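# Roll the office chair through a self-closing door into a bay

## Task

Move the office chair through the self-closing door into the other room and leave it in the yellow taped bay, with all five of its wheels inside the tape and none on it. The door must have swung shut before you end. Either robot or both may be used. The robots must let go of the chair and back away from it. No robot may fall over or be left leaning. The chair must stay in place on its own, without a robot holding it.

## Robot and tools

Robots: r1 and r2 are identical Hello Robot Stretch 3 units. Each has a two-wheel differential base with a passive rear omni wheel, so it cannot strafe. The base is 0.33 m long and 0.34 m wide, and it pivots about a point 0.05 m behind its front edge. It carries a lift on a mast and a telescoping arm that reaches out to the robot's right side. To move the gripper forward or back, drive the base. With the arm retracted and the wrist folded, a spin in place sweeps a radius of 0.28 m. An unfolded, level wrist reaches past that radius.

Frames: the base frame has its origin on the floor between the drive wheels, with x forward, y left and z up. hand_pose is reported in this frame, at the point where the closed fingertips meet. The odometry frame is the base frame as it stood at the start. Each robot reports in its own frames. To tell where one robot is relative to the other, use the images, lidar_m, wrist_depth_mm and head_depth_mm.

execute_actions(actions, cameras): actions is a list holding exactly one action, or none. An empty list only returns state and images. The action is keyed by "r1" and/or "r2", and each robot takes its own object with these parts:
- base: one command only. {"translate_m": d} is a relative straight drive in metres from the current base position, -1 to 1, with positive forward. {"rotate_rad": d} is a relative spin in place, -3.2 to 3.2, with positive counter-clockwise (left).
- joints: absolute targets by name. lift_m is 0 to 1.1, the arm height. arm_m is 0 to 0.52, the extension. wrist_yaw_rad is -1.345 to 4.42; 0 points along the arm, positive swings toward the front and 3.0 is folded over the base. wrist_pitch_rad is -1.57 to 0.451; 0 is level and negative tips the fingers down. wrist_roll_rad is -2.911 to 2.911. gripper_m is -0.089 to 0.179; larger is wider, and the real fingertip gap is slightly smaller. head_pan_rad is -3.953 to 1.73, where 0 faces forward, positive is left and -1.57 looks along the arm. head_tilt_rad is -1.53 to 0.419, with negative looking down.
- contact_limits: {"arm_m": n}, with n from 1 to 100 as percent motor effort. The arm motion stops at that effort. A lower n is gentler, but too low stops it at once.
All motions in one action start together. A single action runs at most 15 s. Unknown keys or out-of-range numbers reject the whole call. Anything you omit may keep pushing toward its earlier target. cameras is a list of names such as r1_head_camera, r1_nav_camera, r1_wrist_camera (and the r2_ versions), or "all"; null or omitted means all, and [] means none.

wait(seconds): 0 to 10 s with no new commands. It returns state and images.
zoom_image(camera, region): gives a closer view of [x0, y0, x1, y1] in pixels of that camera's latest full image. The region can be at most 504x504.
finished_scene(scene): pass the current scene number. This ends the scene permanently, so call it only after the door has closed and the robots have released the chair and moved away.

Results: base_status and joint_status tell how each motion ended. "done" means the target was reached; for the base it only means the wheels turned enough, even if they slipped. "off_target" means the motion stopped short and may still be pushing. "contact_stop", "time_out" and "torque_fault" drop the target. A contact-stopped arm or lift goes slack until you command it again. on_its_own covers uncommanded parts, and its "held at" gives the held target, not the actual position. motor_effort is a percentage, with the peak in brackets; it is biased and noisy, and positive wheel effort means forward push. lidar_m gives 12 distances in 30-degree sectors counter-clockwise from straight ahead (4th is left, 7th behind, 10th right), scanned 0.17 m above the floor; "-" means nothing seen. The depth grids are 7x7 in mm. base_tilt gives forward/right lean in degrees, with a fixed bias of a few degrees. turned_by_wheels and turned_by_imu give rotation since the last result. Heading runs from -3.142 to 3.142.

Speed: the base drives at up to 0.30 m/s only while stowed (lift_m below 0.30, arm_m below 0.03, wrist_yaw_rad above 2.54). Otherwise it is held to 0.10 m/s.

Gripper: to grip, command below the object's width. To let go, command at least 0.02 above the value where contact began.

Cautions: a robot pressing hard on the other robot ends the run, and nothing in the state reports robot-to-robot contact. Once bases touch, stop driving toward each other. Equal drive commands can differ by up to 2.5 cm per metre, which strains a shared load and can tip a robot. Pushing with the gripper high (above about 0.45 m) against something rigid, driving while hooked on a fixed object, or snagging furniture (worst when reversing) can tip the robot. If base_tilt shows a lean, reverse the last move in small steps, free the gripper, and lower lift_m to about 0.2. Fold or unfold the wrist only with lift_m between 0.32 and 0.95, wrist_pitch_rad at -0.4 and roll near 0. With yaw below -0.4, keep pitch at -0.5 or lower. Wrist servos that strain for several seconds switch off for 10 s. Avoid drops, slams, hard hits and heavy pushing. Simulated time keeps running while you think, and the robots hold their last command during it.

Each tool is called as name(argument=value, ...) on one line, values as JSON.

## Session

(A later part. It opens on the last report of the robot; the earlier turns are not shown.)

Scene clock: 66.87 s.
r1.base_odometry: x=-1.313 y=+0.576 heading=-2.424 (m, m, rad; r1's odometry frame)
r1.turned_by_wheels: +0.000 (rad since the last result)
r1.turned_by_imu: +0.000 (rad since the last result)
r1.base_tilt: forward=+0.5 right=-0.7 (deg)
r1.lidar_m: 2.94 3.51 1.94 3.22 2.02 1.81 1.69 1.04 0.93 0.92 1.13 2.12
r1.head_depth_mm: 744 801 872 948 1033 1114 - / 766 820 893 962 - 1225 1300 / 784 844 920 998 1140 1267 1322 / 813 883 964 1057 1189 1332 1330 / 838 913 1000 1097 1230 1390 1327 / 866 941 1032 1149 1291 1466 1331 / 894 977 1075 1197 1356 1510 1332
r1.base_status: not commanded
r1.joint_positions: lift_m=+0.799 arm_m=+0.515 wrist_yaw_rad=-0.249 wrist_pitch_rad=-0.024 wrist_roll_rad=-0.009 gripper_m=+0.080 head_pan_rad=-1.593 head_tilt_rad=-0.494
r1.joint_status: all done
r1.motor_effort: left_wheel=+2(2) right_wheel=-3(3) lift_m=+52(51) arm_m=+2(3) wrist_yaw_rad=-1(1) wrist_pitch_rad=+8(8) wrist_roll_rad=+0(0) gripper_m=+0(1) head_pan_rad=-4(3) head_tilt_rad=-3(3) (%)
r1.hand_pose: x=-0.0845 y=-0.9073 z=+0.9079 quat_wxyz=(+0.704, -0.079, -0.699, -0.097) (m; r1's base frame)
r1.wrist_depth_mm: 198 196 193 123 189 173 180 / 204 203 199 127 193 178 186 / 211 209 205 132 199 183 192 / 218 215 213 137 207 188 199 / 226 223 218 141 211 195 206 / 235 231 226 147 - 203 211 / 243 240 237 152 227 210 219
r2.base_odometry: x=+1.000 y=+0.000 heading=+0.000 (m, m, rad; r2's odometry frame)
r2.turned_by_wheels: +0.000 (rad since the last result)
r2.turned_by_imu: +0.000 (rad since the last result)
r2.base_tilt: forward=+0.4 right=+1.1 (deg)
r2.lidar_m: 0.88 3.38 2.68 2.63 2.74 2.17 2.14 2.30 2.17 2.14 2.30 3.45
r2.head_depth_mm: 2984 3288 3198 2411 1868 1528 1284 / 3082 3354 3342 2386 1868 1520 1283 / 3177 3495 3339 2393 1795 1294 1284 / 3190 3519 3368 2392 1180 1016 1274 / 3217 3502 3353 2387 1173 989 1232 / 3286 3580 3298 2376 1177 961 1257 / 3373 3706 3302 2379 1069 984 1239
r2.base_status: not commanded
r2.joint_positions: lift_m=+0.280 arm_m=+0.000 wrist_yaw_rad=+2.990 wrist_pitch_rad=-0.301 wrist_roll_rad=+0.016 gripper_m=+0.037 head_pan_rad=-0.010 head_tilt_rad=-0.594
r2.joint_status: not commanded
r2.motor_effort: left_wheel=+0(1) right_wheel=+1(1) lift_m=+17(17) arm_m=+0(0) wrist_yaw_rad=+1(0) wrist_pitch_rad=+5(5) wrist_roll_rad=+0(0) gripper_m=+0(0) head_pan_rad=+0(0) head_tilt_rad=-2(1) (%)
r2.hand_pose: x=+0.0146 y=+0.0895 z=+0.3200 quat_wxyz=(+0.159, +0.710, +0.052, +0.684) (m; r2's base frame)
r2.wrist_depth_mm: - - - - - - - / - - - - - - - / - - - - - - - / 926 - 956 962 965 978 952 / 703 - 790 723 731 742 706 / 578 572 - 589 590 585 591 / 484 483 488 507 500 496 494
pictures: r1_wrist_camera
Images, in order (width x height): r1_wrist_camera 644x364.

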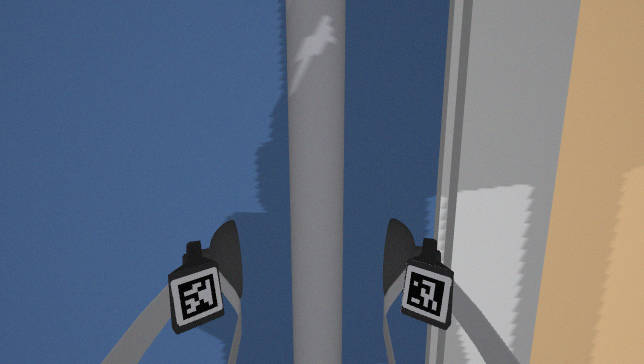

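execute_actions(actions=[{"r1":{"joints":{"gripper_m":-0.02}}}], cameras=["r1_wrist_camera"])

execute_actions(actions=[{"r1":{"joints":{"arm_m":0.415},"base":{"translate_m":0.049}}}], cameras=["r1_wrist_camera"])

execute_actions(actions=[{"r1":{"joints":{"arm_m":0.30},"base":{"translate_m":0.08}}}], cameras=["r1_wrist_camera","r1_nav_camera"])

Scene clock: 74.43 s.
r1.base_odometry: x=-1.313 y=+0.576 heading=-2.424 (m, m, rad; r1's odometry frame)
r1.turned_by_wheels: +0.000 (rad since the last result)
r1.turned_by_imu: +0.000 (rad since the last result)
r1.base_tilt: forward=+0.5 right=-0.7 (deg)
r1.lidar_m: 2.94 3.52 1.94 3.25 2.02 1.81 1.69 1.04 0.93 0.92 1.12 2.11
r1.head_depth_mm: 745 805 870 952 1033 1112 - / 764 817 887 963 - 1229 1293 / 780 843 913 990 1129 1261 1324 / 809 879 960 1052 1178 1320 1326 / 837 911 993 1096 1226 1390 1333 / 863 942 1032 1150 1289 1463 1339 / 890 975 1074 1199 1350 1527 1335
r1.base_status: not commanded
r1.joint_positions: lift_m=+0.799 arm_m=+0.515 wrist_yaw_rad=-0.253 wrist_pitch_rad=-0.024 wrist_roll_rad=-0.009 gripper_m=-0.019 head_pan_rad=-1.593 head_tilt_rad=-0.494
r1.joint_status: all done
r1.motor_effort: left_wheel=+0(2) right_wheel=+0(2) lift_m=+52(52) arm_m=+1(3) wrist_yaw_rad=+4(5) wrist_pitch_rad=+8(8) wrist_roll_rad=+0(0) gripper_m=-23(100) head_pan_rad=-4(4) head_tilt_rad=-3(3) (%)
r1.hand_pose: x=-0.0854 y=-0.9073 z=+0.9080 quat_wxyz=(+0.704, -0.080, -0.699, -0.098) (m; r1's base frame)
r1.wrist_depth_mm: 196 193 191 121 186 173 181 / 200 199 196 125 192 178 187 / 208 205 203 129 197 183 192 / 215 212 208 133 204 188 199 / 223 218 215 136 210 195 206 / 232 226 222 140 216 202 213 / 240 236 232 151 226 210 219
r2.base_odometry: x=+1.000 y=+0.000 heading=+0.000 (m, m, rad; r2's odometry frame)
r2.turned_by_wheels: +0.000 (rad since the last result)
r2.turned_by_imu: +0.000 (rad since the last result)
r2.base_tilt: forward=+0.4 right=+1.1 (deg)
r2.lidar_m: 0.88 3.38 2.67 2.63 2.75 2.17 2.14 2.31 2.17 2.14 2.30 3.46
r2.head_depth_mm: 3000 3277 3206 2398 1858 1522 1282 / 3111 3402 3410 2388 1864 1517 1277 / 3140 3423 3388 2395 1811 1291 1275 / 3205 3494 3329 2386 1182 1019 1284 / 3248 3500 3300 2372 1183 990 1226 / 3250 3528 3313 2391 1178 963 1262 / 3346 3616 3365 2356 1075 991 1241
r2.base_status: not commanded
r2.joint_positions: lift_m=+0.280 arm_m=+0.000 wrist_yaw_rad=+2.990 wrist_pitch_rad=-0.301 wrist_roll_rad=+0.016 gripper_m=+0.037 head_pan_rad=-0.010 head_tilt_rad=-0.594
r2.joint_status: not commanded
r2.motor_effort: left_wheel=-1(0) right_wheel=+1(1) lift_m=+17(17) arm_m=+0(0) wrist_yaw_rad=+0(0) wrist_pitch_rad=+5(5) wrist_roll_rad=+0(0) gripper_m=+0(0) head_pan_rad=+1(1) head_tilt_rad=-2(3) (%)
r2.hand_pose: x=+0.0146 y=+0.0895 z=+0.3200 quat_wxyz=(+0.159, +0.710, +0.052, +0.684) (m; r2's base frame)
r2.wrist_depth_mm: - - - - - - - / - - - - - - - / - - - - - - - / 937 - 950 936 970 992 989 / 713 - 755 731 715 738 695 / 574 580 - 587 590 589 598 / 482 478 492 509 489 500 495
pictures: r1_wrist_camera
Images, in order (width x height): r1_wrist_camera 644x364.

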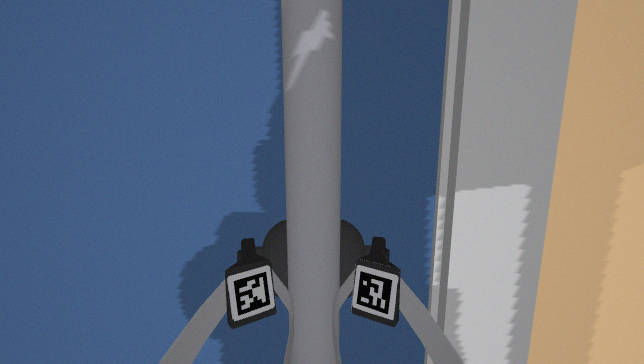

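Scene clock: 76.40 s.
r1.base_odometry: x=-1.350 y=+0.544 heading=-2.424 (m, m, rad; r1's odometry frame)
r1.turned_by_wheels: +0.000 (rad since the last result)
r1.turned_by_imu: +0.000 (rad since the last result)
r1.base_tilt: forward=+0.4 right=-0.8 (deg)
r1.lidar_m: 2.90 3.47 1.91 3.33 2.07 1.85 1.72 1.06 0.94 0.83 1.09 2.16
r1.head_depth_mm: 753 811 882 966 1059 - - / 681 747 826 971 - 1266 1306 / 703 741 803 880 1041 1120 1259 / 741 803 875 958 1097 1208 1299 / 774 843 925 1023 1143 1300 1338 / 814 891 981 1099 1232 1417 1334 / 853 942 1043 1169 1335 1517 1327
r1.base_status: done
r1.joint_positions: lift_m=+0.799 arm_m=+0.415 wrist_yaw_rad=-0.250 wrist_pitch_rad=-0.025 wrist_roll_rad=-0.009 gripper_m=-0.019 head_pan_rad=-1.593 head_tilt_rad=-0.494
r1.joint_status: all done
r1.motor_effort: left_wheel=+2(17) right_wheel=-4(22) lift_m=+51(51) arm_m=-5(9) wrist_yaw_rad=+0(55) wrist_pitch_rad=+9(8) wrist_roll_rad=+1(1) gripper_m=-23(27) head_pan_rad=-4(4) head_tilt_rad=-3(3) (%)
r1.hand_pose: x=-0.0846 y=-0.8080 z=+0.9076 quat_wxyz=(+0.704, -0.078, -0.699, -0.098) (m; r1's base frame)
r1.wrist_depth_mm: 223 210 199 122 178 280 282 / 229 218 205 126 184 289 289 / 240 227 212 130 189 299 299 / 249 233 220 134 195 309 306 / 260 244 229 136 202 320 319 / 269 253 241 140 207 335 328 / 282 264 243 148 219 342 340
r2.base_odometry: x=+1.000 y=+0.000 heading=+0.000 (m, m, rad; r2's odometry frame)
r2.turned_by_wheels: +0.000 (rad since the last result)
r2.turned_by_imu: +0.000 (rad since the last result)
r2.base_tilt: forward=+0.4 right=+1.1 (deg)
r2.lidar_m: 0.88 3.42 2.67 2.64 2.74 2.17 2.14 2.31 2.18 2.14 2.31 3.42
r2.head_depth_mm: 2522 3365 3224 2415 1864 1520 1275 / 3051 3308 3352 2381 1847 1512 1283 / 3112 3343 3346 2421 1810 1287 1281 / 3185 3447 3356 2409 1182 1018 1278 / 3243 3565 3362 2389 1181 988 1227 / 3288 3572 3356 2368 1179 962 1249 / 3367 3680 3338 2355 1073 990 1240
r2.base_status: not commanded
r2.joint_positions: lift_m=+0.280 arm_m=+0.000 wrist_yaw_rad=+2.990 wrist_pitch_rad=-0.301 wrist_roll_rad=+0.016 gripper_m=+0.037 head_pan_rad=-0.010 head_tilt_rad=-0.594
r2.joint_status: not commanded
r2.motor_effort: left_wheel=-1(0) right_wheel=+1(1) lift_m=+17(17) arm_m=-1(1) wrist_yaw_rad=+0(0) wrist_pitch_rad=+5(5) wrist_roll_rad=+0(0) gripper_m=+0(0) head_pan_rad=+0(2) head_tilt_rad=-2(2) (%)
r2.hand_pose: x=+0.0146 y=+0.0895 z=+0.3200 quat_wxyz=(+0.159, +0.710, +0.052, +0.684) (m; r2's base frame)
r2.wrist_depth_mm: - - - - - - - / - - - - - - - / - - - - - - - / 915 - 959 977 971 946 - / 725 - 759 735 733 736 709 / 582 574 - 585 597 594 598 / 481 481 491 502 494 494 497
pictures: r1_wrist_camera
Images, in order (width x height): r1_wrist_camera 644x364.

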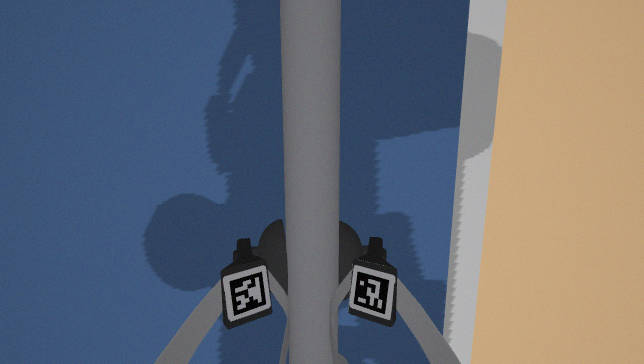

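Scene clock: 78.73 s.
r1.base_odometry: x=-1.410 y=+0.492 heading=-2.424 (m, m, rad; r1's odometry frame)
r1.turned_by_wheels: +0.000 (rad since the last result)
r1.turned_by_imu: +0.000 (rad since the last result)
r1.base_tilt: forward=+0.5 right=-0.7 (deg)
r1.lidar_m: 2.83 3.37 1.87 3.47 2.16 1.93 1.76 1.09 0.73 0.71 1.07 2.21
r1.head_depth_mm: 591 845 923 1002 1077 - - / 584 630 682 750 - 964 1273 / 615 657 717 779 - 1010 1111 / 665 723 791 865 989 1106 1233 / 713 782 857 952 1071 1225 1306 / 768 843 933 1048 1198 1400 1333 / 833 924 1039 1182 1378 1525 1330
r1.base_status: done
r1.joint_positions: lift_m=+0.799 arm_m=+0.300 wrist_yaw_rad=-0.245 wrist_pitch_rad=-0.027 wrist_roll_rad=-0.009 gripper_m=-0.019 head_pan_rad=-1.593 head_tilt_rad=-0.494
r1.joint_status: all done
r1.motor_effort: left_wheel=+3(13) right_wheel=-5(19) lift_m=+51(51) arm_m=-5(10) wrist_yaw_rad=-7(48) wrist_pitch_rad=+9(9) wrist_roll_rad=+1(0) gripper_m=-24(27) head_pan_rad=-3(4) head_tilt_rad=-2(2) (%)
r1.hand_pose: x=-0.0833 y=-0.6933 z=+0.9072 quat_wxyz=(+0.704, -0.076, -0.700, -0.096) (m; r1's base frame)
r1.wrist_depth_mm: 279 246 217 125 175 402 401 / 294 256 224 130 180 416 415 / 311 265 232 134 185 433 427 / 326 279 240 139 190 445 441 / 344 292 253 140 195 460 454 / 363 305 273 144 198 478 468 / 382 323 268 153 211 498 484
r2.base_odometry: x=+1.000 y=+0.000 heading=+0.000 (m, m, rad; r2's odometry frame)
r2.turned_by_wheels: +0.000 (rad since the last result)
r2.turned_by_imu: +0.000 (rad since the last result)
r2.base_tilt: forward=+0.4 right=+1.1 (deg)
r2.lidar_m: 0.88 3.39 2.67 2.63 2.75 2.17 2.14 2.30 2.17 2.14 2.31 3.47
r2.head_depth_mm: 2961 3288 3353 2395 1865 1528 1292 / 2864 3323 2996 2389 1876 1524 1278 / 2998 3337 3363 2399 1803 1293 1285 / 3150 3446 3399 2397 1183 1021 1277 / 3224 3531 3315 2395 1179 987 1223 / 3278 3606 3272 2399 1177 962 1260 / 3307 3645 3342 2383 1075 986 1236
r2.base_status: not commanded
r2.joint_positions: lift_m=+0.280 arm_m=+0.000 wrist_yaw_rad=+2.990 wrist_pitch_rad=-0.301 wrist_roll_rad=+0.016 gripper_m=+0.037 head_pan_rad=-0.010 head_tilt_rad=-0.594
r2.joint_status: not commanded
r2.motor_effort: left_wheel=+0(1) right_wheel=+1(1) lift_m=+17(17) arm_m=+0(0) wrist_yaw_rad=+0(1) wrist_pitch_rad=+5(5) wrist_roll_rad=+0(0) gripper_m=+0(1) head_pan_rad=+0(0) head_tilt_rad=-1(2) (%)
r2.hand_pose: x=+0.0146 y=+0.0895 z=+0.3200 quat_wxyz=(+0.159, +0.710, +0.052, +0.684) (m; r2's base frame)
r2.wrist_depth_mm: - - - - - - - / - - - - - - - / - - - - - - - / 926 - 919 963 963 958 990 / 716 - 766 726 750 726 720 / 577 570 - 575 588 595 595 / 482 487 481 515 491 494 492
pictures: r1_nav_camera (sideways: a quarter turn counterclockwise sets it upright), r1_wrist_camera
Images, in order (width x height): r1_nav_camera 672x504, r1_wrist_camera 644x364.

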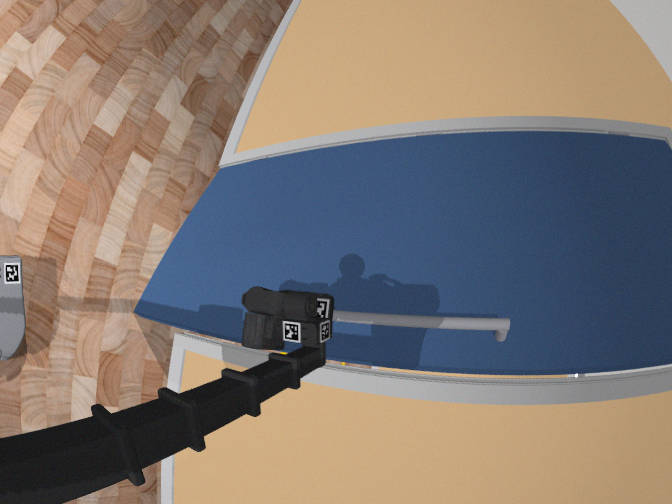

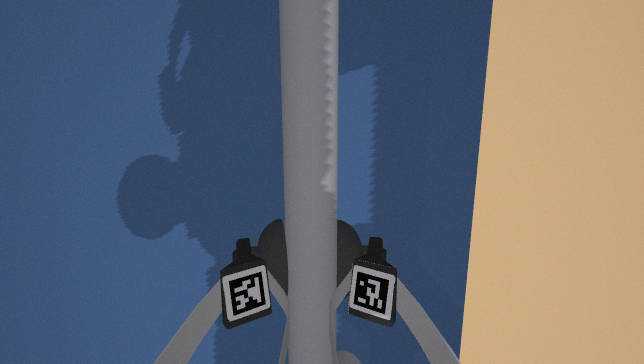

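execute_actions(actions=[{"r1":{"joints":{"arm_m":0.20},"base":{"translate_m":0.10}},"r2":{"joints":{"lift_m":0.36,"head_tilt_rad":-1.0,"wrist_pitch_rad":-0.3}}}], cameras=[])

execute_actions(actions=[{"r1":{"joints":{"arm_m":0.12},"base":{"translate_m":0.115}},"r2":{"joints":{"wrist_yaw_rad":1.75,"wrist_pitch_rad":0}}}], cameras=["r1_wrist_camera"])

execute_actions(actions=[{"r1":{"joints":{"arm_m":0.07},"base":{"translate_m":0.1}},"r2":{"base":{"rotate_rad":0.25},"joints":{"wrist_roll_rad":1.57,"gripper_m":0.16}}}])

Scene clock: 89.73 s.
r1.base_odometry: x=-1.486 y=+0.426 heading=-2.424 (m, m, rad; r1's odometry frame)
r1.turned_by_wheels: +0.000 (rad since the last result)
r1.turned_by_imu: +0.000 (rad since the last result)
r1.base_tilt: forward=+0.5 right=-0.8 (deg)
r1.lidar_m: 2.72 3.26 1.82 3.63 2.26 2.02 1.82 1.13 0.60 0.61 1.12 2.27
r1.head_depth_mm: 480 516 563 654 1174 1196 - / 505 546 596 644 689 - 964 / 560 600 650 699 656 - 1016 / 616 671 730 803 906 1046 1173 / 679 745 822 915 1038 1199 1304 / 762 847 943 1071 1243 1464 1330 / 866 972 1106 1263 1449 1575 1333
r1.base_status: done
r1.joint_positions: lift_m=+0.799 arm_m=+0.200 wrist_yaw_rad=-0.244 wrist_pitch_rad=-0.027 wrist_roll_rad=-0.009 gripper_m=-0.019 head_pan_rad=-1.593 head_tilt_rad=-0.494
r1.joint_status: all done
r1.motor_effort: left_wheel=+2(7) right_wheel=-4(6) lift_m=+51(52) arm_m=-5(10) wrist_yaw_rad=-8(11) wrist_pitch_rad=+9(9) wrist_roll_rad=+0(0) gripper_m=-22(23) head_pan_rad=-4(4) head_tilt_rad=-3(2) (%)
r1.hand_pose: x=-0.0831 y=-0.5933 z=+0.9071 quat_wxyz=(+0.704, -0.076, -0.700, -0.096) (m; r1's base frame)
r1.wrist_depth_mm: 399 305 242 131 173 160 515 / 420 319 252 135 177 165 538 / 452 334 263 140 183 553 547 / 484 352 273 145 188 569 570 / 517 370 290 144 191 586 586 / 561 391 323 149 192 617 607 / 616 428 300 160 209 632 625
r2.base_odometry: x=+1.000 y=+0.000 heading=+0.000 (m, m, rad; r2's odometry frame)
r2.turned_by_wheels: +0.000 (rad since the last result)
r2.turned_by_imu: +0.000 (rad since the last result)
r2.base_tilt: forward=+0.4 right=+1.2 (deg)
r2.lidar_m: 0.88 3.39 2.67 2.64 2.74 2.17 2.14 2.30 2.17 2.15 2.31 3.45
r2.head_depth_mm: 2462 2079 1788 1543 1367 1229 1110 / 2390 2086 1779 1548 1373 1229 1113 / 2506 2093 1117 1466 1369 1231 1116 / 2502 2080 1130 1416 1374 1229 1109 / 2555 2080 1124 1037 1349 1233 1112 / 2533 2076 1130 1022 1377 1236 1121 / 2518 2081 840 1519 1376 1230 1118
r2.base_status: not commanded
r2.joint_positions: lift_m=+0.360 arm_m=+0.000 wrist_yaw_rad=+2.990 wrist_pitch_rad=-0.315 wrist_roll_rad=+0.016 gripper_m=+0.037 head_pan_rad=-0.010 head_tilt_rad=-0.987
r2.joint_status: all done
r2.motor_effort: left_wheel=+0(0) right_wheel=+1(1) lift_m=+25(26) arm_m=+0(0) wrist_yaw_rad=+0(0) wrist_pitch_rad=+5(6) wrist_roll_rad=+0(0) gripper_m=+0(0) head_pan_rad=+0(1) head_tilt_rad=-4(19) (%)
r2.hand_pose: x=+0.0144 y=+0.0881 z=+0.3962 quat_wxyz=(+0.164, +0.710, +0.057, +0.683) (m; r2's base frame)
r2.wrist_depth_mm: - - - - - - - / - - - - - - - / - - - - - - - / - - - - - - - / 812 - 883 871 841 864 797 / 669 656 - 682 688 693 700 / 571 560 569 575 576 571 573
pictures: none
No camera images: the call's "cameras" was empty. Leave "cameras" out to get every camera's image.

Scene clock: 92.57 s.
r1.base_odometry: x=-1.572 y=+0.350 heading=-2.424 (m, m, rad; r1's odometry frame)
r1.turned_by_wheels: +0.000 (rad since the last result)
r1.turned_by_imu: +0.000 (rad since the last result)
r1.base_tilt: forward=+0.5 right=-0.7 (deg)
r1.lidar_m: 2.62 3.13 1.76 3.83 2.38 2.13 1.89 1.16 0.68 0.75 1.24 2.36
r1.head_depth_mm: 591 630 671 710 759 839 - / 635 680 732 794 864 922 - / 685 738 801 872 961 - - / 743 806 881 978 1086 1226 1332 / 813 894 982 1095 1240 1419 1327 / 900 995 1112 1257 1419 1560 1333 / 990 1085 1198 1346 1512 1616 1333
r1.base_status: done
r1.joint_positions: lift_m=+0.799 arm_m=+0.120 wrist_yaw_rad=-0.252 wrist_pitch_rad=-0.023 wrist_roll_rad=-0.009 gripper_m=-0.019 head_pan_rad=-1.593 head_tilt_rad=-0.494
r1.joint_status: all done
r1.motor_effort: left_wheel=+1(6) right_wheel=-2(7) lift_m=+52(51) arm_m=-4(9) wrist_yaw_rad=+3(38) wrist_pitch_rad=+8(9) wrist_roll_rad=+0(0) gripper_m=-10(23) head_pan_rad=-4(3) head_tilt_rad=-3(3) (%)
r1.hand_pose: x=-0.0851 y=-0.5128 z=+0.9081 quat_wxyz=(+0.704, -0.080, -0.699, -0.098) (m; r1's base frame)
r1.wrist_depth_mm: 669 548 452 385 335 302 626 / 690 581 466 401 345 315 646 / 717 605 484 412 357 324 665 / 741 634 505 425 366 335 687 / 771 658 532 428 363 349 704 / 795 696 571 - 364 362 729 / 824 738 555 465 386 742 751
r2.base_odometry: x=+1.000 y=+0.000 heading=+0.000 (m, m, rad; r2's odometry frame)
r2.turned_by_wheels: +0.000 (rad since the last result)
r2.turned_by_imu: +0.000 (rad since the last result)
r2.base_tilt: forward=+0.4 right=+1.1 (deg)
r2.lidar_m: 0.88 3.38 2.67 2.63 2.74 2.17 2.14 2.29 2.17 2.14 2.31 3.46
r2.head_depth_mm: 2534 2079 1768 1541 1367 1231 1114 / 2364 2081 1775 1548 1378 1235 1130 / 2453 2078 1122 1467 1372 1227 1118 / 2553 2090 1123 1423 1359 1232 1119 / 2541 2102 1118 1037 1349 1234 1117 / 2509 2114 1129 1016 1370 1234 1114 / 2529 2092 840 1521 1377 1232 1120
r2.base_status: not commanded
r2.joint_positions: lift_m=+0.360 arm_m=+0.000 wrist_yaw_rad=+1.754 wrist_pitch_rad=-0.023 wrist_roll_rad=+0.016 gripper_m=+0.037 head_pan_rad=-0.010 head_tilt_rad=-0.987
r2.joint_status: all done
r2.motor_effort: left_wheel=-1(1) right_wheel=+1(1) lift_m=+25(25) arm_m=+0(0) wrist_yaw_rad=-2(3) wrist_pitch_rad=+7(8) wrist_roll_rad=+0(0) gripper_m=+0(0) head_pan_rad=+1(1) head_tilt_rad=-4(3) (%)
r2.hand_pose: x=+0.2300 y=-0.0990 z=+0.4684 quat_wxyz=(+0.455, +0.553, -0.449, +0.534) (m; r2's base frame)
r2.wrist_depth_mm: - 662 - - - - - / - 833 - - - - - / - - - - - - - / - - 619 - - - - / - - - - - - - / - - - 959 - - - / 805 810 747 823 837 824 816
pictures: r1_wrist_camera
Images, in order (width x height): r1_wrist_camera 644x364.

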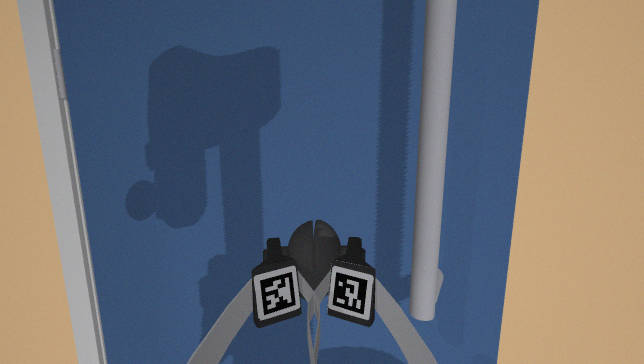

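Scene clock: 95.27 s.
r1.base_odometry: x=-1.648 y=+0.284 heading=-2.423 (m, m, rad; r1's odometry frame)
r1.turned_by_wheels: +0.000 (rad since the last result)
r1.turned_by_imu: +0.000 (rad since the last result)
r1.base_tilt: forward=+0.5 right=-0.7 (deg)
r1.lidar_m: 2.53 3.03 1.72 3.99 2.49 2.23 1.95 1.20 1.08 1.08 1.30 2.44
r1.head_depth_mm: 864 937 1011 1102 1213 1332 - / 890 960 1040 1144 1248 1405 - / 915 990 1074 1188 1307 1430 - / 941 1024 1120 1234 1362 1507 1319 / 977 1057 1152 1271 1427 1553 1332 / 998 1083 1194 1314 1499 1602 1335 / 1037 1127 1249 1386 1559 1608 1330
r1.base_status: done
r1.joint_positions: lift_m=+0.799 arm_m=+0.070 wrist_yaw_rad=-0.252 wrist_pitch_rad=-0.023 wrist_roll_rad=-0.009 gripper_m=-0.019 head_pan_rad=-1.593 head_tilt_rad=-0.494
r1.joint_status: all done
r1.motor_effort: left_wheel=+1(5) right_wheel=-2(1) lift_m=+50(50) arm_m=-5(6) wrist_yaw_rad=+2(3) wrist_pitch_rad=+8(8) wrist_roll_rad=+0(0) gripper_m=-11(11) head_pan_rad=-4(5) head_tilt_rad=-3(3) (%)
r1.hand_pose: x=-0.0851 y=-0.4629 z=+0.9081 quat_wxyz=(+0.704, -0.080, -0.699, -0.098) (m; r1's base frame)
r1.wrist_depth_mm: 756 756 745 720 727 706 698 / 784 765 755 751 741 720 716 / 805 778 790 776 765 738 739 / 828 812 819 793 788 769 762 / 875 848 854 812 807 795 797 / 894 888 864 - 846 820 824 / 936 893 889 898 880 865 838
r2.base_odometry: x=+1.000 y=+0.000 heading=+0.250 (m, m, rad; r2's odometry frame)
r2.turned_by_wheels: +0.250 (rad since the last result)
r2.turned_by_imu: +0.245 (rad since the last result)
r2.base_tilt: forward=+0.5 right=+1.1 (deg)
r2.lidar_m: 0.88 2.90 2.63 2.65 2.36 2.14 2.16 2.36 2.15 2.16 2.64 2.58
r2.head_depth_mm: 2531 2088 1710 1487 1375 1229 1116 / 2522 2090 1121 1394 1365 1229 1131 / 2504 2089 1126 1335 1341 1244 1115 / 2532 2078 1120 1033 1372 1228 1116 / 2366 736 1100 1414 1364 1225 1116 / 2380 2092 1768 1547 1377 1228 1118 / 2536 2089 1779 1552 1377 1233 1118
r2.base_status: done
r2.joint_positions: lift_m=+0.360 arm_m=+0.000 wrist_yaw_rad=+1.753 wrist_pitch_rad=-0.023 wrist_roll_rad=+1.566 gripper_m=+0.160 head_pan_rad=-0.010 head_tilt_rad=-0.987
r2.joint_status: all done
r2.motor_effort: left_wheel=-1(5) right_wheel=+3(5) lift_m=+25(25) arm_m=+0(1) wrist_yaw_rad=-3(3) wrist_pitch_rad=+7(8) wrist_roll_rad=+1(3) gripper_m=+0(84) head_pan_rad=+1(0) head_tilt_rad=-5(5) (%)
r2.hand_pose: x=+0.2300 y=-0.0990 z=+0.4683 quat_wxyz=(+0.011, +0.768, -0.640, -0.006) (m; r2's base frame)
r2.wrist_depth_mm: - - - - - 690 509 / - - - - - 733 504 / - - - 814 815 693 515 / - - - - - 694 502 / 614 633 804 - - 698 510 / - - - - - - 508 / - - - - - 725 487
pictures: r1_head_camera (sideways: a quarter turn clockwise sets it upright), r1_nav_camera (sideways: a quarter turn counterclockwise sets it upright), r1_wrist_camera, r2_head_camera (sideways: a quarter turn clockwise sets it upright), r2_nav_camera (sideways: a quarter turn counterclockwise sets it upright), r2_wrist_camera
Images, in order (width x height): r1_head_camera 896x504, r1_nav_camera 672x504, r1_wrist_camera 644x364, r2_head_camera 896x504, r2_nav_camera 672x504, r2_wrist_camera 644x364.

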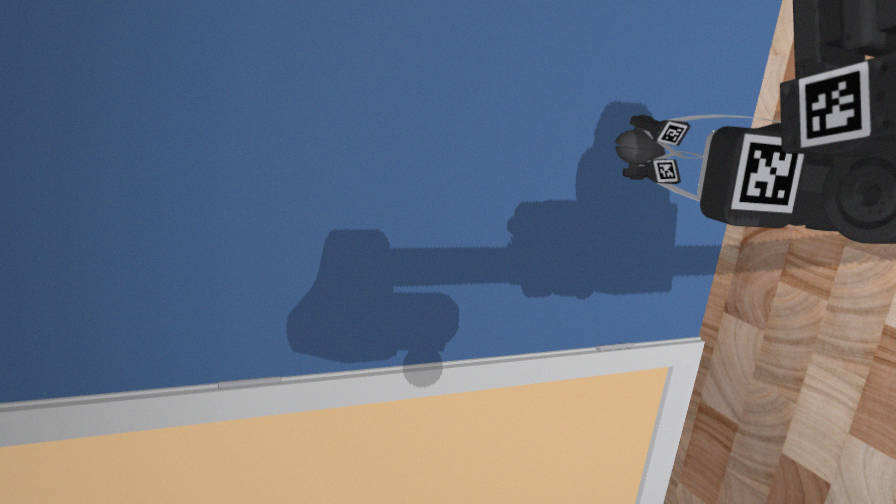

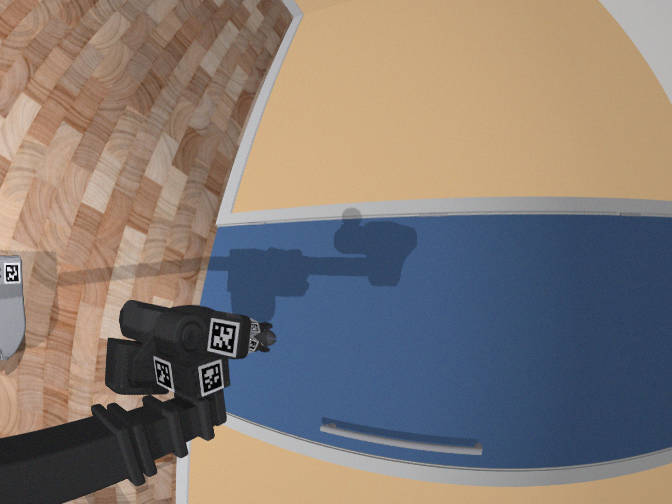

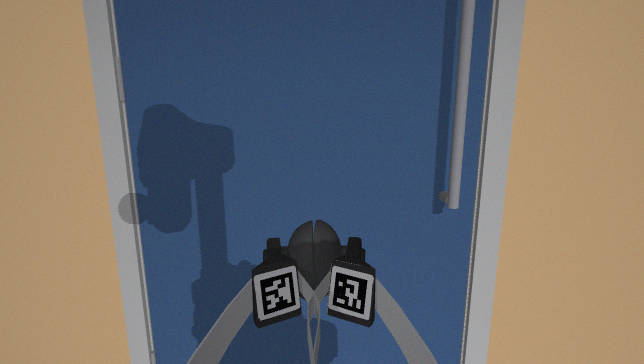

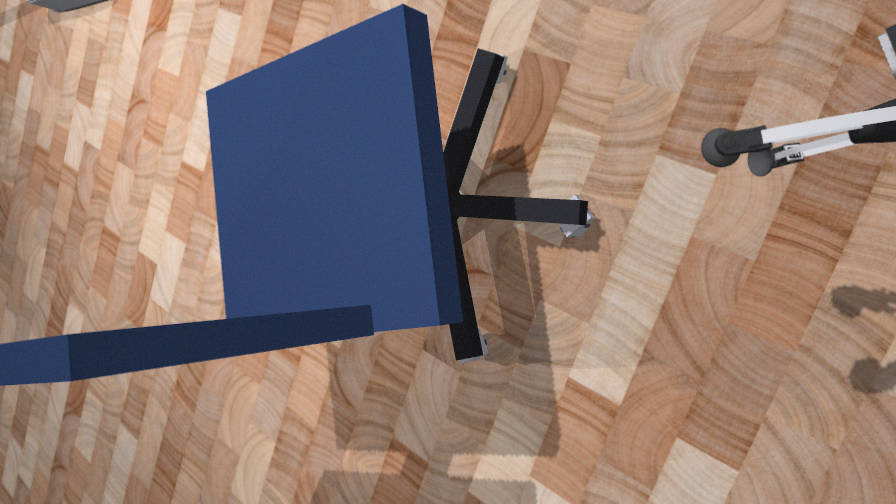

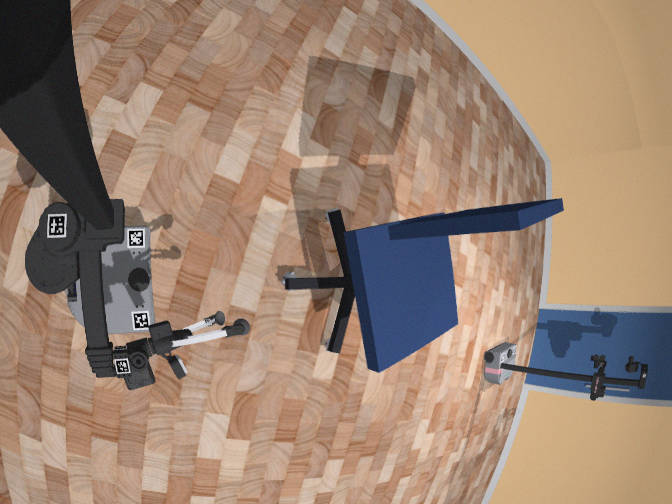

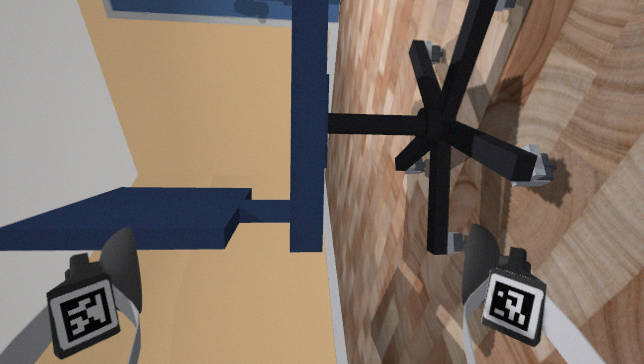

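execute_actions(actions=[{"r1":{"joints":{"arm_m":0.42,"gripper_m":0.08},"base":{"translate_m":-0.446}},"r2":{"base":{"translate_m":0.47},"joints":{"lift_m":0.375}}}], cameras=[])

execute_actions(actions=[{"r1":{"joints":{"arm_m":0.52}}}], cameras=["r1_wrist_camera","r2_head_camera","r2_wrist_camera"])

execute_actions(actions=[{"r1":{"joints":{"gripper_m":-0.05}},"r2":{"joints":{"gripper_m":0.0}}}], cameras=[])

execute_actions(actions=[{"r1":{"joints":{"arm_m":0.418},"base":{"translate_m":0.051}}}], cameras=[])

execute_actions(actions=[{"r1":{"joints":{"arm_m":0.305},"base":{"translate_m":0.085}},"r2":{"base":{"rotate_rad":-0.2}}}], cameras=[])

execute_actions(actions=[{"r1":{"joints":{"arm_m":0.21},"base":{"translate_m":0.115}}}], cameras=["r1_wrist_camera","r2_nav_camera"])

Scene clock: 114.33 s.
r1.base_odometry: x=-1.312 y=+0.578 heading=-2.423 (m, m, rad; r1's odometry frame)
r1.turned_by_wheels: +0.000 (rad since the last result)
r1.turned_by_imu: +0.000 (rad since the last result)
r1.base_tilt: forward=+0.5 right=-0.7 (deg)
r1.lidar_m: 2.94 3.54 1.95 3.26 2.02 1.81 1.69 1.04 0.93 0.92 1.12 2.12
r1.head_depth_mm: 742 803 868 943 1039 - - / 761 820 892 967 - 1229 1297 / 784 844 916 978 1154 1262 1332 / 812 882 962 1052 1195 1317 1330 / 838 911 999 1097 1232 1390 1335 / 866 945 1034 1149 1285 1465 1320 / 892 977 1075 1201 1357 1520 1328
r1.base_status: done
r1.joint_positions: lift_m=+0.799 arm_m=+0.420 wrist_yaw_rad=-0.251 wrist_pitch_rad=-0.023 wrist_roll_rad=-0.009 gripper_m=+0.080 head_pan_rad=-1.593 head_tilt_rad=-0.494
r1.joint_status: all done
r1.motor_effort: left_wheel=+1(3) right_wheel=-2(5) lift_m=+50(51) arm_m=+2(2) wrist_yaw_rad=+1(3) wrist_pitch_rad=+8(8) wrist_roll_rad=+0(0) gripper_m=+0(95) head_pan_rad=-4(4) head_tilt_rad=-3(3) (%)
r1.hand_pose: x=-0.0848 y=-0.8123 z=+0.9081 quat_wxyz=(+0.704, -0.079, -0.699, -0.097) (m; r1's base frame)
r1.wrist_depth_mm: 285 284 277 273 258 266 263 / 294 290 286 281 265 273 270 / 305 301 294 288 275 281 278 / 315 311 304 296 284 292 287 / 326 321 313 309 292 302 298 / 336 333 326 318 - 309 307 / 350 343 339 331 319 321 318
r2.base_odometry: x=+1.455 y=+0.116 heading=+0.250 (m, m, rad; r2's odometry frame)
r2.turned_by_wheels: +0.000 (rad since the last result)
r2.turned_by_imu: +0.005 (rad since the last result)
r2.base_tilt: forward=+0.4 right=+1.1 (deg)
r2.lidar_m: 0.41 2.71 2.47 2.49 2.83 2.58 2.59 2.54 2.31 2.33 2.86 2.27
r2.head_depth_mm: 2547 2080 1756 1490 862 787 1110 / 2528 2076 1783 978 869 777 1124 / 2520 2088 1767 977 866 778 1073 / 2533 2100 1773 976 869 779 1081 / 2531 2072 1771 982 853 766 1083 / 2532 1975 594 499 431 507 1113 / 2528 497 412 360 332 1212 1116
r2.base_status: done
r2.joint_positions: lift_m=+0.375 arm_m=+0.000 wrist_yaw_rad=+1.753 wrist_pitch_rad=-0.022 wrist_roll_rad=+1.567 gripper_m=+0.160 head_pan_rad=-0.010 head_tilt_rad=-0.988
r2.joint_status: all done
r2.motor_effort: left_wheel=-1(2) right_wheel=+2(6) lift_m=+25(26) arm_m=+0(0) wrist_yaw_rad=-2(2) wrist_pitch_rad=+7(7) wrist_roll_rad=+1(1) gripper_m=+0(1) head_pan_rad=+0(0) head_tilt_rad=-4(4) (%)
r2.hand_pose: x=+0.2300 y=-0.0990 z=+0.4835 quat_wxyz=(+0.010, +0.769, -0.640, -0.005) (m; r2's base frame)
r2.wrist_depth_mm: - - - 172 118 530 525 / - - - 169 121 489 493 / - - - 167 123 663 425 / - - - 163 126 366 370 / - - - 162 130 626 405 / 562 546 - 160 133 - 400 / - 403 417 157 137 752 412
pictures: none
No camera images: the call's "cameras" was empty. Leave "cameras" out to get every camera's image.

Scene clock: 116.30 s.
r1.base_odometry: x=-1.312 y=+0.578 heading=-2.423 (m, m, rad; r1's odometry frame)
r1.turned_by_wheels: +0.000 (rad since the last result)
r1.turned_by_imu: +0.000 (rad since the last result)
r1.base_tilt: forward=+0.5 right=-0.7 (deg)
r1.lidar_m: 2.95 3.53 1.94 3.25 2.02 1.81 1.68 1.04 0.93 0.92 1.12 2.11
r1.head_depth_mm: 743 806 869 946 1039 1106 - / 759 821 890 966 - 1234 1292 / 783 844 918 994 1130 1274 1323 / 816 881 964 1057 1176 1337 1322 / 836 910 999 1096 1233 1394 1329 / 866 940 1032 1150 1287 1476 1337 / 892 976 1076 1193 1346 1519 1332
r1.base_status: not commanded
r1.joint_positions: lift_m=+0.799 arm_m=+0.519 wrist_yaw_rad=-0.250 wrist_pitch_rad=-0.023 wrist_roll_rad=-0.009 gripper_m=+0.080 head_pan_rad=-1.593 head_tilt_rad=-0.494
r1.joint_status: all done
r1.motor_effort: left_wheel=+1(1) right_wheel=-2(2) lift_m=+52(50) arm_m=+3(3) wrist_yaw_rad=+1(1) wrist_pitch_rad=+8(8) wrist_roll_rad=+0(0) gripper_m=+0(0) head_pan_rad=-4(4) head_tilt_rad=-2(2) (%)
r1.hand_pose: x=-0.0848 y=-0.9118 z=+0.9081 quat_wxyz=(+0.704, -0.079, -0.699, -0.097) (m; r1's base frame)
r1.wrist_depth_mm: 193 192 187 118 184 169 176 / 199 197 194 122 188 173 182 / 205 202 200 127 194 178 187 / 213 210 207 131 201 184 193 / 219 217 214 135 206 189 200 / 229 224 220 141 - 197 207 / 236 234 228 145 222 204 214
r2.base_odometry: x=+1.455 y=+0.116 heading=+0.250 (m, m, rad; r2's odometry frame)
r2.turned_by_wheels: +0.000 (rad since the last result)
r2.turned_by_imu: +0.000 (rad since the last result)
r2.base_tilt: forward=+0.4 right=+1.1 (deg)
r2.lidar_m: 0.41 2.71 2.47 2.48 2.83 2.58 2.60 2.54 2.31 2.33 2.85 2.27
r2.head_depth_mm: 2532 2084 1785 1495 867 788 1116 / 2510 2091 1783 981 865 777 1129 / 2506 2083 1774 980 869 775 1070 / 2534 2096 1766 978 868 777 1085 / 2542 2095 1772 983 853 768 1090 / 2538 1991 593 499 430 508 1117 / 2512 497 412 359 332 1210 1113
r2.base_status: not commanded
r2.joint_positions: lift_m=+0.375 arm_m=+0.000 wrist_yaw_rad=+1.753 wrist_pitch_rad=-0.022 wrist_roll_rad=+1.567 gripper_m=+0.160 head_pan_rad=-0.010 head_tilt_rad=-0.988
r2.joint_status: not commanded
r2.motor_effort: left_wheel=-2(1) right_wheel=+2(2) lift_m=+25(25) arm_m=+0(1) wrist_yaw_rad=-2(2) wrist_pitch_rad=+7(7) wrist_roll_rad=+1(1) gripper_m=+0(1) head_pan_rad=+0(1) head_tilt_rad=-5(3) (%)
r2.hand_pose: x=+0.2300 y=-0.0990 z=+0.4835 quat_wxyz=(+0.010, +0.769, -0.640, -0.005) (m; r2's base frame)
r2.wrist_depth_mm: - - - 171 118 522 526 / - - - 168 121 499 484 / - - - 166 123 663 428 / - - - 164 127 368 369 / - - - 161 130 627 403 / 571 545 - 160 133 - 408 / - 410 412 157 137 754 407
pictures: r1_wrist_camera, r2_head_camera (sideways: a quarter turn clockwise sets it upright), r2_wrist_camera
Images, in order (width x height): r1_wrist_camera 644x364, r2_head_camera 896x504, r2_wrist_camera 644x364.

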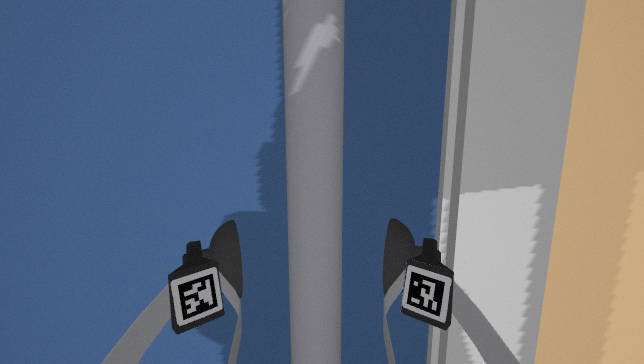

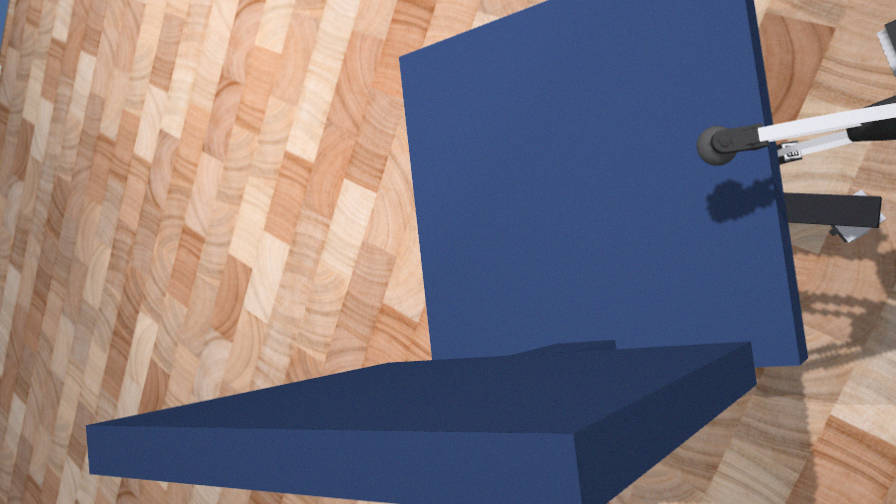

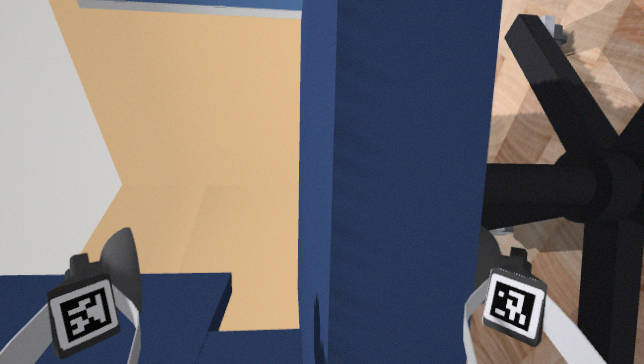

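Scene clock: 118.50 s.
r1.base_odometry: x=-1.312 y=+0.578 heading=-2.424 (m, m, rad; r1's odometry frame)
r1.turned_by_wheels: +0.000 (rad since the last result)
r1.turned_by_imu: +0.000 (rad since the last result)
r1.base_tilt: forward=+0.4 right=-0.7 (deg)
r1.lidar_m: 2.94 3.52 1.94 3.26 2.02 1.80 1.69 1.04 0.93 0.92 1.12 2.12
r1.head_depth_mm: 745 802 869 949 1035 1109 - / 757 822 890 963 - 1226 1291 / 779 838 908 970 1122 1254 1327 / 808 879 955 1046 1172 1323 1327 / 831 907 991 1096 1221 1381 1331 / 863 935 1034 1140 1281 1461 1335 / 885 972 1074 1197 1345 1523 1341
r1.base_status: not commanded
r1.joint_positions: lift_m=+0.799 arm_m=+0.519 wrist_yaw_rad=-0.251 wrist_pitch_rad=-0.023 wrist_roll_rad=-0.009 gripper_m=-0.048 head_pan_rad=-1.593 head_tilt_rad=-0.494
r1.joint_status: all done
r1.motor_effort: left_wheel=+0(1) right_wheel=+0(1) lift_m=+51(51) arm_m=+0(2) wrist_yaw_rad=+2(3) wrist_pitch_rad=+8(8) wrist_roll_rad=+0(0) gripper_m=-3(100) head_pan_rad=-4(4) head_tilt_rad=-3(3) (%)
r1.hand_pose: x=-0.0850 y=-0.9120 z=+0.9083 quat_wxyz=(+0.704, -0.080, -0.699, -0.097) (m; r1's base frame)
r1.wrist_depth_mm: 187 185 182 112 177 168 177 / 193 191 187 116 181 173 180 / 199 197 193 120 188 178 187 / 206 203 199 124 194 183 194 / 214 211 206 126 199 190 200 / 220 218 214 129 206 196 206 / 230 227 221 139 215 204 213
r2.base_odometry: x=+1.455 y=+0.116 heading=+0.250 (m, m, rad; r2's odometry frame)
r2.turned_by_wheels: +0.000 (rad since the last result)
r2.turned_by_imu: +0.000 (rad since the last result)
r2.base_tilt: forward=+0.5 right=+1.1 (deg)
r2.lidar_m: 0.41 2.72 2.47 2.49 2.84 2.58 2.60 2.54 2.31 2.32 2.86 2.27
r2.head_depth_mm: 2506 2089 1766 1489 862 779 1111 / 2515 2087 1765 979 866 775 1126 / 2515 2072 1778 976 868 784 1074 / 2542 2069 1783 978 867 779 1069 / 2527 2100 1762 978 854 767 1092 / 2539 1969 590 497 428 505 1121 / 2521 496 413 359 329 1204 1117
r2.base_status: not commanded
r2.joint_positions: lift_m=+0.375 arm_m=+0.000 wrist_yaw_rad=+1.749 wrist_pitch_rad=-0.133 wrist_roll_rad=+1.569 gripper_m=+0.001 head_pan_rad=-0.010 head_tilt_rad=-0.988
r2.joint_status: all done
r2.on_its_own: wrist_pitch_rad is at rest, and its effort (+43) is outside its rest range (-20 to +32)
r2.motor_effort: left_wheel=-2(2) right_wheel=-5(8) lift_m=+26(26) arm_m=+1(0) wrist_yaw_rad=+0(2) wrist_pitch_rad=+43(44) wrist_roll_rad=+0(1) gripper_m=-34(100) head_pan_rad=+0(0) head_tilt_rad=-4(4) (%)
r2.hand_pose: x=+0.2254 y=-0.1010 z=+0.4553 quat_wxyz=(+0.052, +0.765, -0.640, -0.042) (m; r2's base frame)
r2.wrist_depth_mm: - - - 118 125 594 453 / - - - 121 129 547 355 / - - - 124 132 515 388 / - - - 127 380 396 393 / - - - 130 138 610 423 / - 555 - 134 140 551 448 / 410 413 380 137 816 468 445
pictures: none
No camera images: the call's "cameras" was empty. Leave "cameras" out to get every camera's image.

Scene clock: 120.50 s.
r1.base_odometry: x=-1.350 y=+0.544 heading=-2.423 (m, m, rad; r1's odometry frame)
r1.turned_by_wheels: +0.000 (rad since the last result)
r1.turned_by_imu: +0.000 (rad since the last result)
r1.base_tilt: forward=+0.5 right=-0.7 (deg)
r1.lidar_m: 2.90 3.45 1.91 3.35 2.07 1.86 1.72 1.06 0.94 0.83 1.08 2.16
r1.head_depth_mm: 752 808 883 965 1056 - - / 679 740 821 972 - 1267 1305 / 695 734 806 869 1018 1115 1267 / 735 798 869 953 1090 1202 1298 / 770 838 917 1014 1148 1299 1336 / 806 881 978 1088 1228 1401 1330 / 851 939 1038 1163 1334 1521 1328
r1.base_status: done
r1.joint_positions: lift_m=+0.799 arm_m=+0.418 wrist_yaw_rad=-0.248 wrist_pitch_rad=-0.024 wrist_roll_rad=-0.009 gripper_m=-0.038 head_pan_rad=-1.593 head_tilt_rad=-0.494
r1.joint_status: all done
r1.on_its_own: gripper_m is held at -0.039, not at your -0.050, by its stall guard, which is still easing
r1.motor_effort: left_wheel=+2(20) right_wheel=-4(21) lift_m=+51(51) arm_m=-5(10) wrist_yaw_rad=-2(54) wrist_pitch_rad=+8(8) wrist_roll_rad=+0(0) gripper_m=-30(35) head_pan_rad=-4(3) head_tilt_rad=-3(3) (%)
r1.hand_pose: x=-0.0842 y=-0.8111 z=+0.9078 quat_wxyz=(+0.704, -0.078, -0.699, -0.097) (m; r1's base frame)
r1.wrist_depth_mm: 213 202 191 113 170 274 277 / 222 209 196 116 174 286 285 / 230 217 204 120 180 295 295 / 240 226 210 125 185 305 305 / 250 234 219 127 191 316 313 / 261 242 229 130 196 328 325 / 272 254 234 139 209 342 336
r2.base_odometry: x=+1.455 y=+0.116 heading=+0.250 (m, m, rad; r2's odometry frame)
r2.turned_by_wheels: +0.000 (rad since the last result)
r2.turned_by_imu: +0.000 (rad since the last result)
r2.base_tilt: forward=+0.5 right=+1.1 (deg)
r2.lidar_m: 0.41 2.71 2.47 2.49 2.83 2.57 2.59 2.54 2.31 2.32 2.85 2.24
r2.head_depth_mm: 2519 2069 1763 1495 870 776 1113 / 2552 2094 1779 976 868 776 1124 / 2521 2064 1782 976 866 783 1076 / 2567 2101 1771 976 867 778 1072 / 2546 2082 1776 978 853 767 1080 / 2537 1992 590 496 428 505 1111 / 2526 497 413 359 329 1210 1117
r2.base_status: not commanded
r2.joint_positions: lift_m=+0.375 arm_m=+0.000 wrist_yaw_rad=+1.749 wrist_pitch_rad=-0.133 wrist_roll_rad=+1.569 gripper_m=+0.011 head_pan_rad=-0.010 head_tilt_rad=-0.988
r2.joint_status: not commanded
r2.on_its_own: gripper_m is held at +0.009, not at your +0.000, by its stall guard, which is still easing; wrist_pitch_rad is at rest, and its effort (+43) is outside its rest range (-20 to +32)
r2.motor_effort: left_wheel=-2(3) right_wheel=-5(5) lift_m=+27(26) arm_m=+1(0) wrist_yaw_rad=+0(0) wrist_pitch_rad=+43(43) wrist_roll_rad=+0(0) gripper_m=-30(33) head_pan_rad=+1(1) head_tilt_rad=-3(4) (%)
r2.hand_pose: x=+0.2254 y=-0.1010 z=+0.4552 quat_wxyz=(+0.052, +0.765, -0.640, -0.042) (m; r2's base frame)
r2.wrist_depth_mm: - - - 119 126 593 453 / - - - 121 128 550 355 / - - - 124 131 516 387 / - - - 127 380 400 393 / - - - 130 139 616 417 / - 551 - 133 140 550 443 / 407 407 380 137 792 465 447
pictures: none
No camera images: the call's "cameras" was empty. Leave "cameras" out to get every camera's image.

Scene clock: 122.57 s.
r1.base_odometry: x=-1.414 y=+0.488 heading=-2.423 (m, m, rad; r1's odometry frame)
r1.turned_by_wheels: +0.000 (rad since the last result)
r1.turned_by_imu: +0.000 (rad since the last result)
r1.base_tilt: forward=+0.5 right=-0.7 (deg)
r1.lidar_m: 2.82 3.37 1.88 3.48 2.16 1.94 1.77 1.09 0.72 0.70 1.07 2.22
r1.head_depth_mm: 581 846 922 1004 1085 - - / 576 620 675 737 - 938 1260 / 608 647 709 760 - 991 1098 / 660 715 782 860 977 1092 1231 / 707 772 853 944 1067 1214 1299 / 764 839 933 1041 1199 1396 1327 / 833 924 1037 1181 1365 1524 1331
r1.base_status: done
r1.joint_positions: lift_m=+0.799 arm_m=+0.305 wrist_yaw_rad=-0.247 wrist_pitch_rad=-0.025 wrist_roll_rad=-0.009 gripper_m=-0.028 head_pan_rad=-1.593 head_tilt_rad=-0.494
r1.joint_status: all done
r1.on_its_own: gripper_m is held at -0.029, not at your -0.050, by its stall guard, which is not easing now
r1.motor_effort: left_wheel=+2(11) right_wheel=-3(15) lift_m=+51(51) arm_m=-5(11) wrist_yaw_rad=-4(43) wrist_pitch_rad=+9(9) wrist_roll_rad=+0(0) gripper_m=-26(30) head_pan_rad=-3(4) head_tilt_rad=-3(2) (%)
r1.hand_pose: x=-0.0839 y=-0.6982 z=+0.9076 quat_wxyz=(+0.704, -0.077, -0.699, -0.097) (m; r1's base frame)
r1.wrist_depth_mm: 265 233 204 111 163 154 400 / 280 243 211 114 168 412 415 / 296 251 219 119 172 428 424 / 310 263 227 123 177 441 437 / 325 274 237 125 181 460 448 / 345 288 256 128 184 469 464 / 365 304 252 136 196 490 481
r2.base_odometry: x=+1.456 y=+0.116 heading=+0.050 (m, m, rad; r2's odometry frame)
r2.turned_by_wheels: -0.200 (rad since the last result)
r2.turned_by_imu: -0.194 (rad since the last result)
r2.base_tilt: forward=+0.5 right=+1.1 (deg)
r2.lidar_m: 0.39 3.04 2.48 2.47 2.72 2.59 2.58 2.83 2.32 2.30 2.55 2.20
r2.head_depth_mm: 2518 2080 1776 1535 878 814 1111 / 2536 2081 1782 1524 867 786 1130 / 2535 2071 1781 982 866 783 1079 / 2513 2086 1780 976 864 776 993 / 2539 2075 1781 981 869 780 726 / 2511 2101 1760 1552 863 433 1075 / 2538 2080 1770 674 329 297 1113
r2.base_status: done
r2.joint_positions: lift_m=+0.375 arm_m=+0.000 wrist_yaw_rad=+1.764 wrist_pitch_rad=-0.134 wrist_roll_rad=+1.570 gripper_m=+0.016 head_pan_rad=-0.010 head_tilt_rad=-0.988
r2.joint_status: not commanded
r2.on_its_own: gripper_m is held at +0.016, not at your +0.000, by its stall guard, which is not easing now; wrist_pitch_rad is at rest, and its effort (+43) is outside its rest range (-20 to +32)
r2.motor_effort: left_wheel=+4(7) right_wheel=-11(19) lift_m=+27(27) arm_m=+0(0) wrist_yaw_rad=-11(20) wrist_pitch_rad=+43(43) wrist_roll_rad=+0(0) gripper_m=-29(31) head_pan_rad=+1(0) head_tilt_rad=-3(3) (%)
r2.hand_pose: x=+0.2247 y=-0.0973 z=+0.4550 quat_wxyz=(+0.052, +0.770, -0.634, -0.042) (m; r2's base frame)
r2.wrist_depth_mm: - - - 151 897 616 455 / - - - 148 841 627 353 / - - - 146 849 576 383 / - - - 143 862 506 412 / - - - 140 388 409 386 / - - - 137 142 599 421 / - - - 135 815 608 429
pictures: none
No camera images: the call's "cameras" was empty. Leave "cameras" out to get every camera's image.

Scene clock: 124.77 s.
r1.base_odometry: x=-1.501 y=+0.413 heading=-2.423 (m, m, rad; r1's odometry frame)
r1.turned_by_wheels: +0.000 (rad since the last result)
r1.turned_by_imu: -0.001 (rad since the last result)
r1.base_tilt: forward=+0.4 right=-0.7 (deg)
r1.lidar_m: 2.72 3.23 1.82 3.70 2.28 2.04 1.84 1.13 0.59 0.61 1.14 2.29
r1.head_depth_mm: 472 505 548 609 1236 - - / 497 537 583 634 680 - 896 / 558 601 645 702 742 - 1002 / 614 667 727 802 901 1034 1164 / 681 746 825 924 1048 1212 1294 / 769 852 952 1085 1263 1477 1335 / 879 990 1128 1282 1455 1574 1332
r1.base_status: done
r1.joint_positions: lift_m=+0.799 arm_m=+0.210 wrist_yaw_rad=-0.266 wrist_pitch_rad=-0.026 wrist_roll_rad=-0.009 gripper_m=-0.025 head_pan_rad=-1.593 head_tilt_rad=-0.494
r1.joint_status: all done
r1.on_its_own: gripper_m is held at -0.026, not at your -0.050, by its stall guard, which is not easing now; wrist_yaw_rad is at rest, and its effort (+21) is outside its rest range (-12 to +12)
r1.motor_effort: left_wheel=-4(6) right_wheel=+5(8) lift_m=+51(51) arm_m=-3(10) wrist_yaw_rad=+21(22) wrist_pitch_rad=+9(9) wrist_roll_rad=+0(0) gripper_m=-24(26) head_pan_rad=-4(4) head_tilt_rad=-2(2) (%)
r1.hand_pose: x=-0.0887 y=-0.6017 z=+0.9074 quat_wxyz=(+0.703, -0.084, -0.699, -0.104) (m; r1's base frame)
r1.wrist_depth_mm: 362 279 222 109 159 139 527 / 386 292 230 112 162 144 536 / 411 306 239 116 167 148 560 / 443 321 249 120 171 155 576 / 477 337 263 123 175 159 600 / 517 361 289 126 175 166 612 / 558 385 279 133 191 172 638
r2.base_odometry: x=+1.456 y=+0.116 heading=+0.050 (m, m, rad; r2's odometry frame)
r2.turned_by_wheels: +0.000 (rad since the last result)
r2.turned_by_imu: +0.000 (rad since the last result)
r2.base_tilt: forward=+0.4 right=+1.2 (deg)
r2.lidar_m: 0.39 3.03 2.49 2.47 2.72 2.59 2.57 2.83 2.33 2.30 2.55 2.15
r2.head_depth_mm: 2508 2077 1772 1543 879 811 1115 / 2533 2088 1788 1518 868 786 1128 / 2527 2093 1766 978 869 781 1071 / 2513 2075 1782 981 865 780 996 / 2530 2067 1771 981 867 781 722 / 2533 2093 1781 1549 867 432 1074 / 2532 2073 1777 670 329 297 1115
r2.base_status: not commanded
r2.joint_positions: lift_m=+0.375 arm_m=+0.000 wrist_yaw_rad=+1.764 wrist_pitch_rad=-0.178 wrist_roll_rad=+1.570 gripper_m=+0.017 head_pan_rad=-0.010 head_tilt_rad=-0.988
r2.joint_status: not commanded
r2.on_its_own: wrist_pitch_rad is held at -0.151, not at your +0.000, by its stall guard, which is not easing now; gripper_m is held at +0.016, not at your +0.000, by its stall guard, which is not easing now
r2.motor_effort: left_wheel=+3(3) right_wheel=-12(12) lift_m=+26(27) arm_m=+0(0) wrist_yaw_rad=-10(9) wrist_pitch_rad=+9(43) wrist_roll_rad=+0(0) gripper_m=-22(29) head_pan_rad=+0(1) head_tilt_rad=-4(5) (%)
r2.hand_pose: x=+0.2219 y=-0.0978 z=+0.4439 quat_wxyz=(+0.070, +0.769, -0.633, -0.056) (m; r2's base frame)
r2.wrist_depth_mm: - - - 154 903 604 338 / - - - 152 887 594 369 / - - - 149 916 570 401 / - - - 145 913 443 432 / - - 137 142 398 424 383 / - - 134 140 363 537 429 / - - - 137 878 448 436
pictures: r1_wrist_camera, r2_nav_camera (sideways: a quarter turn counterclockwise sets it upright)
Images, in order (width x height): r1_wrist_camera 644x364, r2_nav_camera 672x504.

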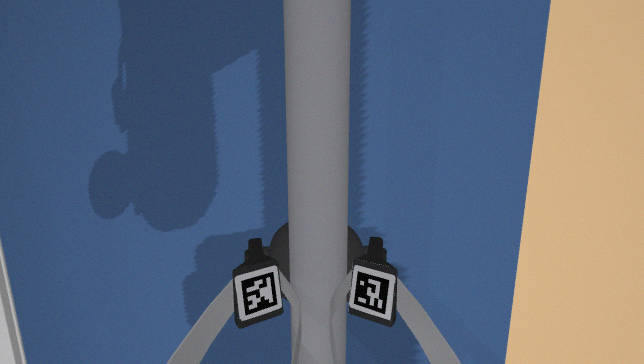

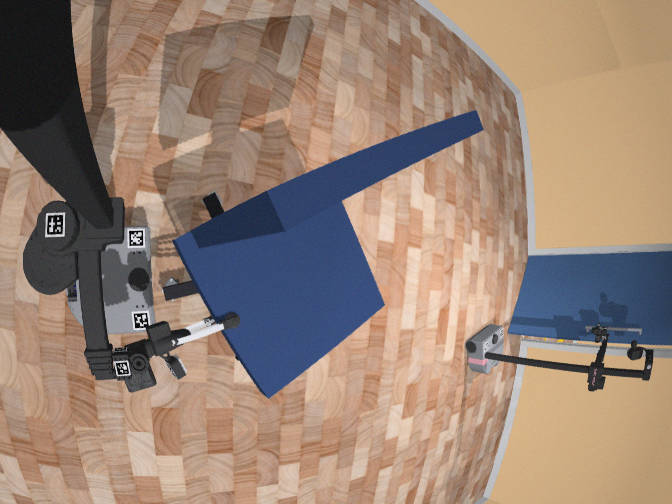

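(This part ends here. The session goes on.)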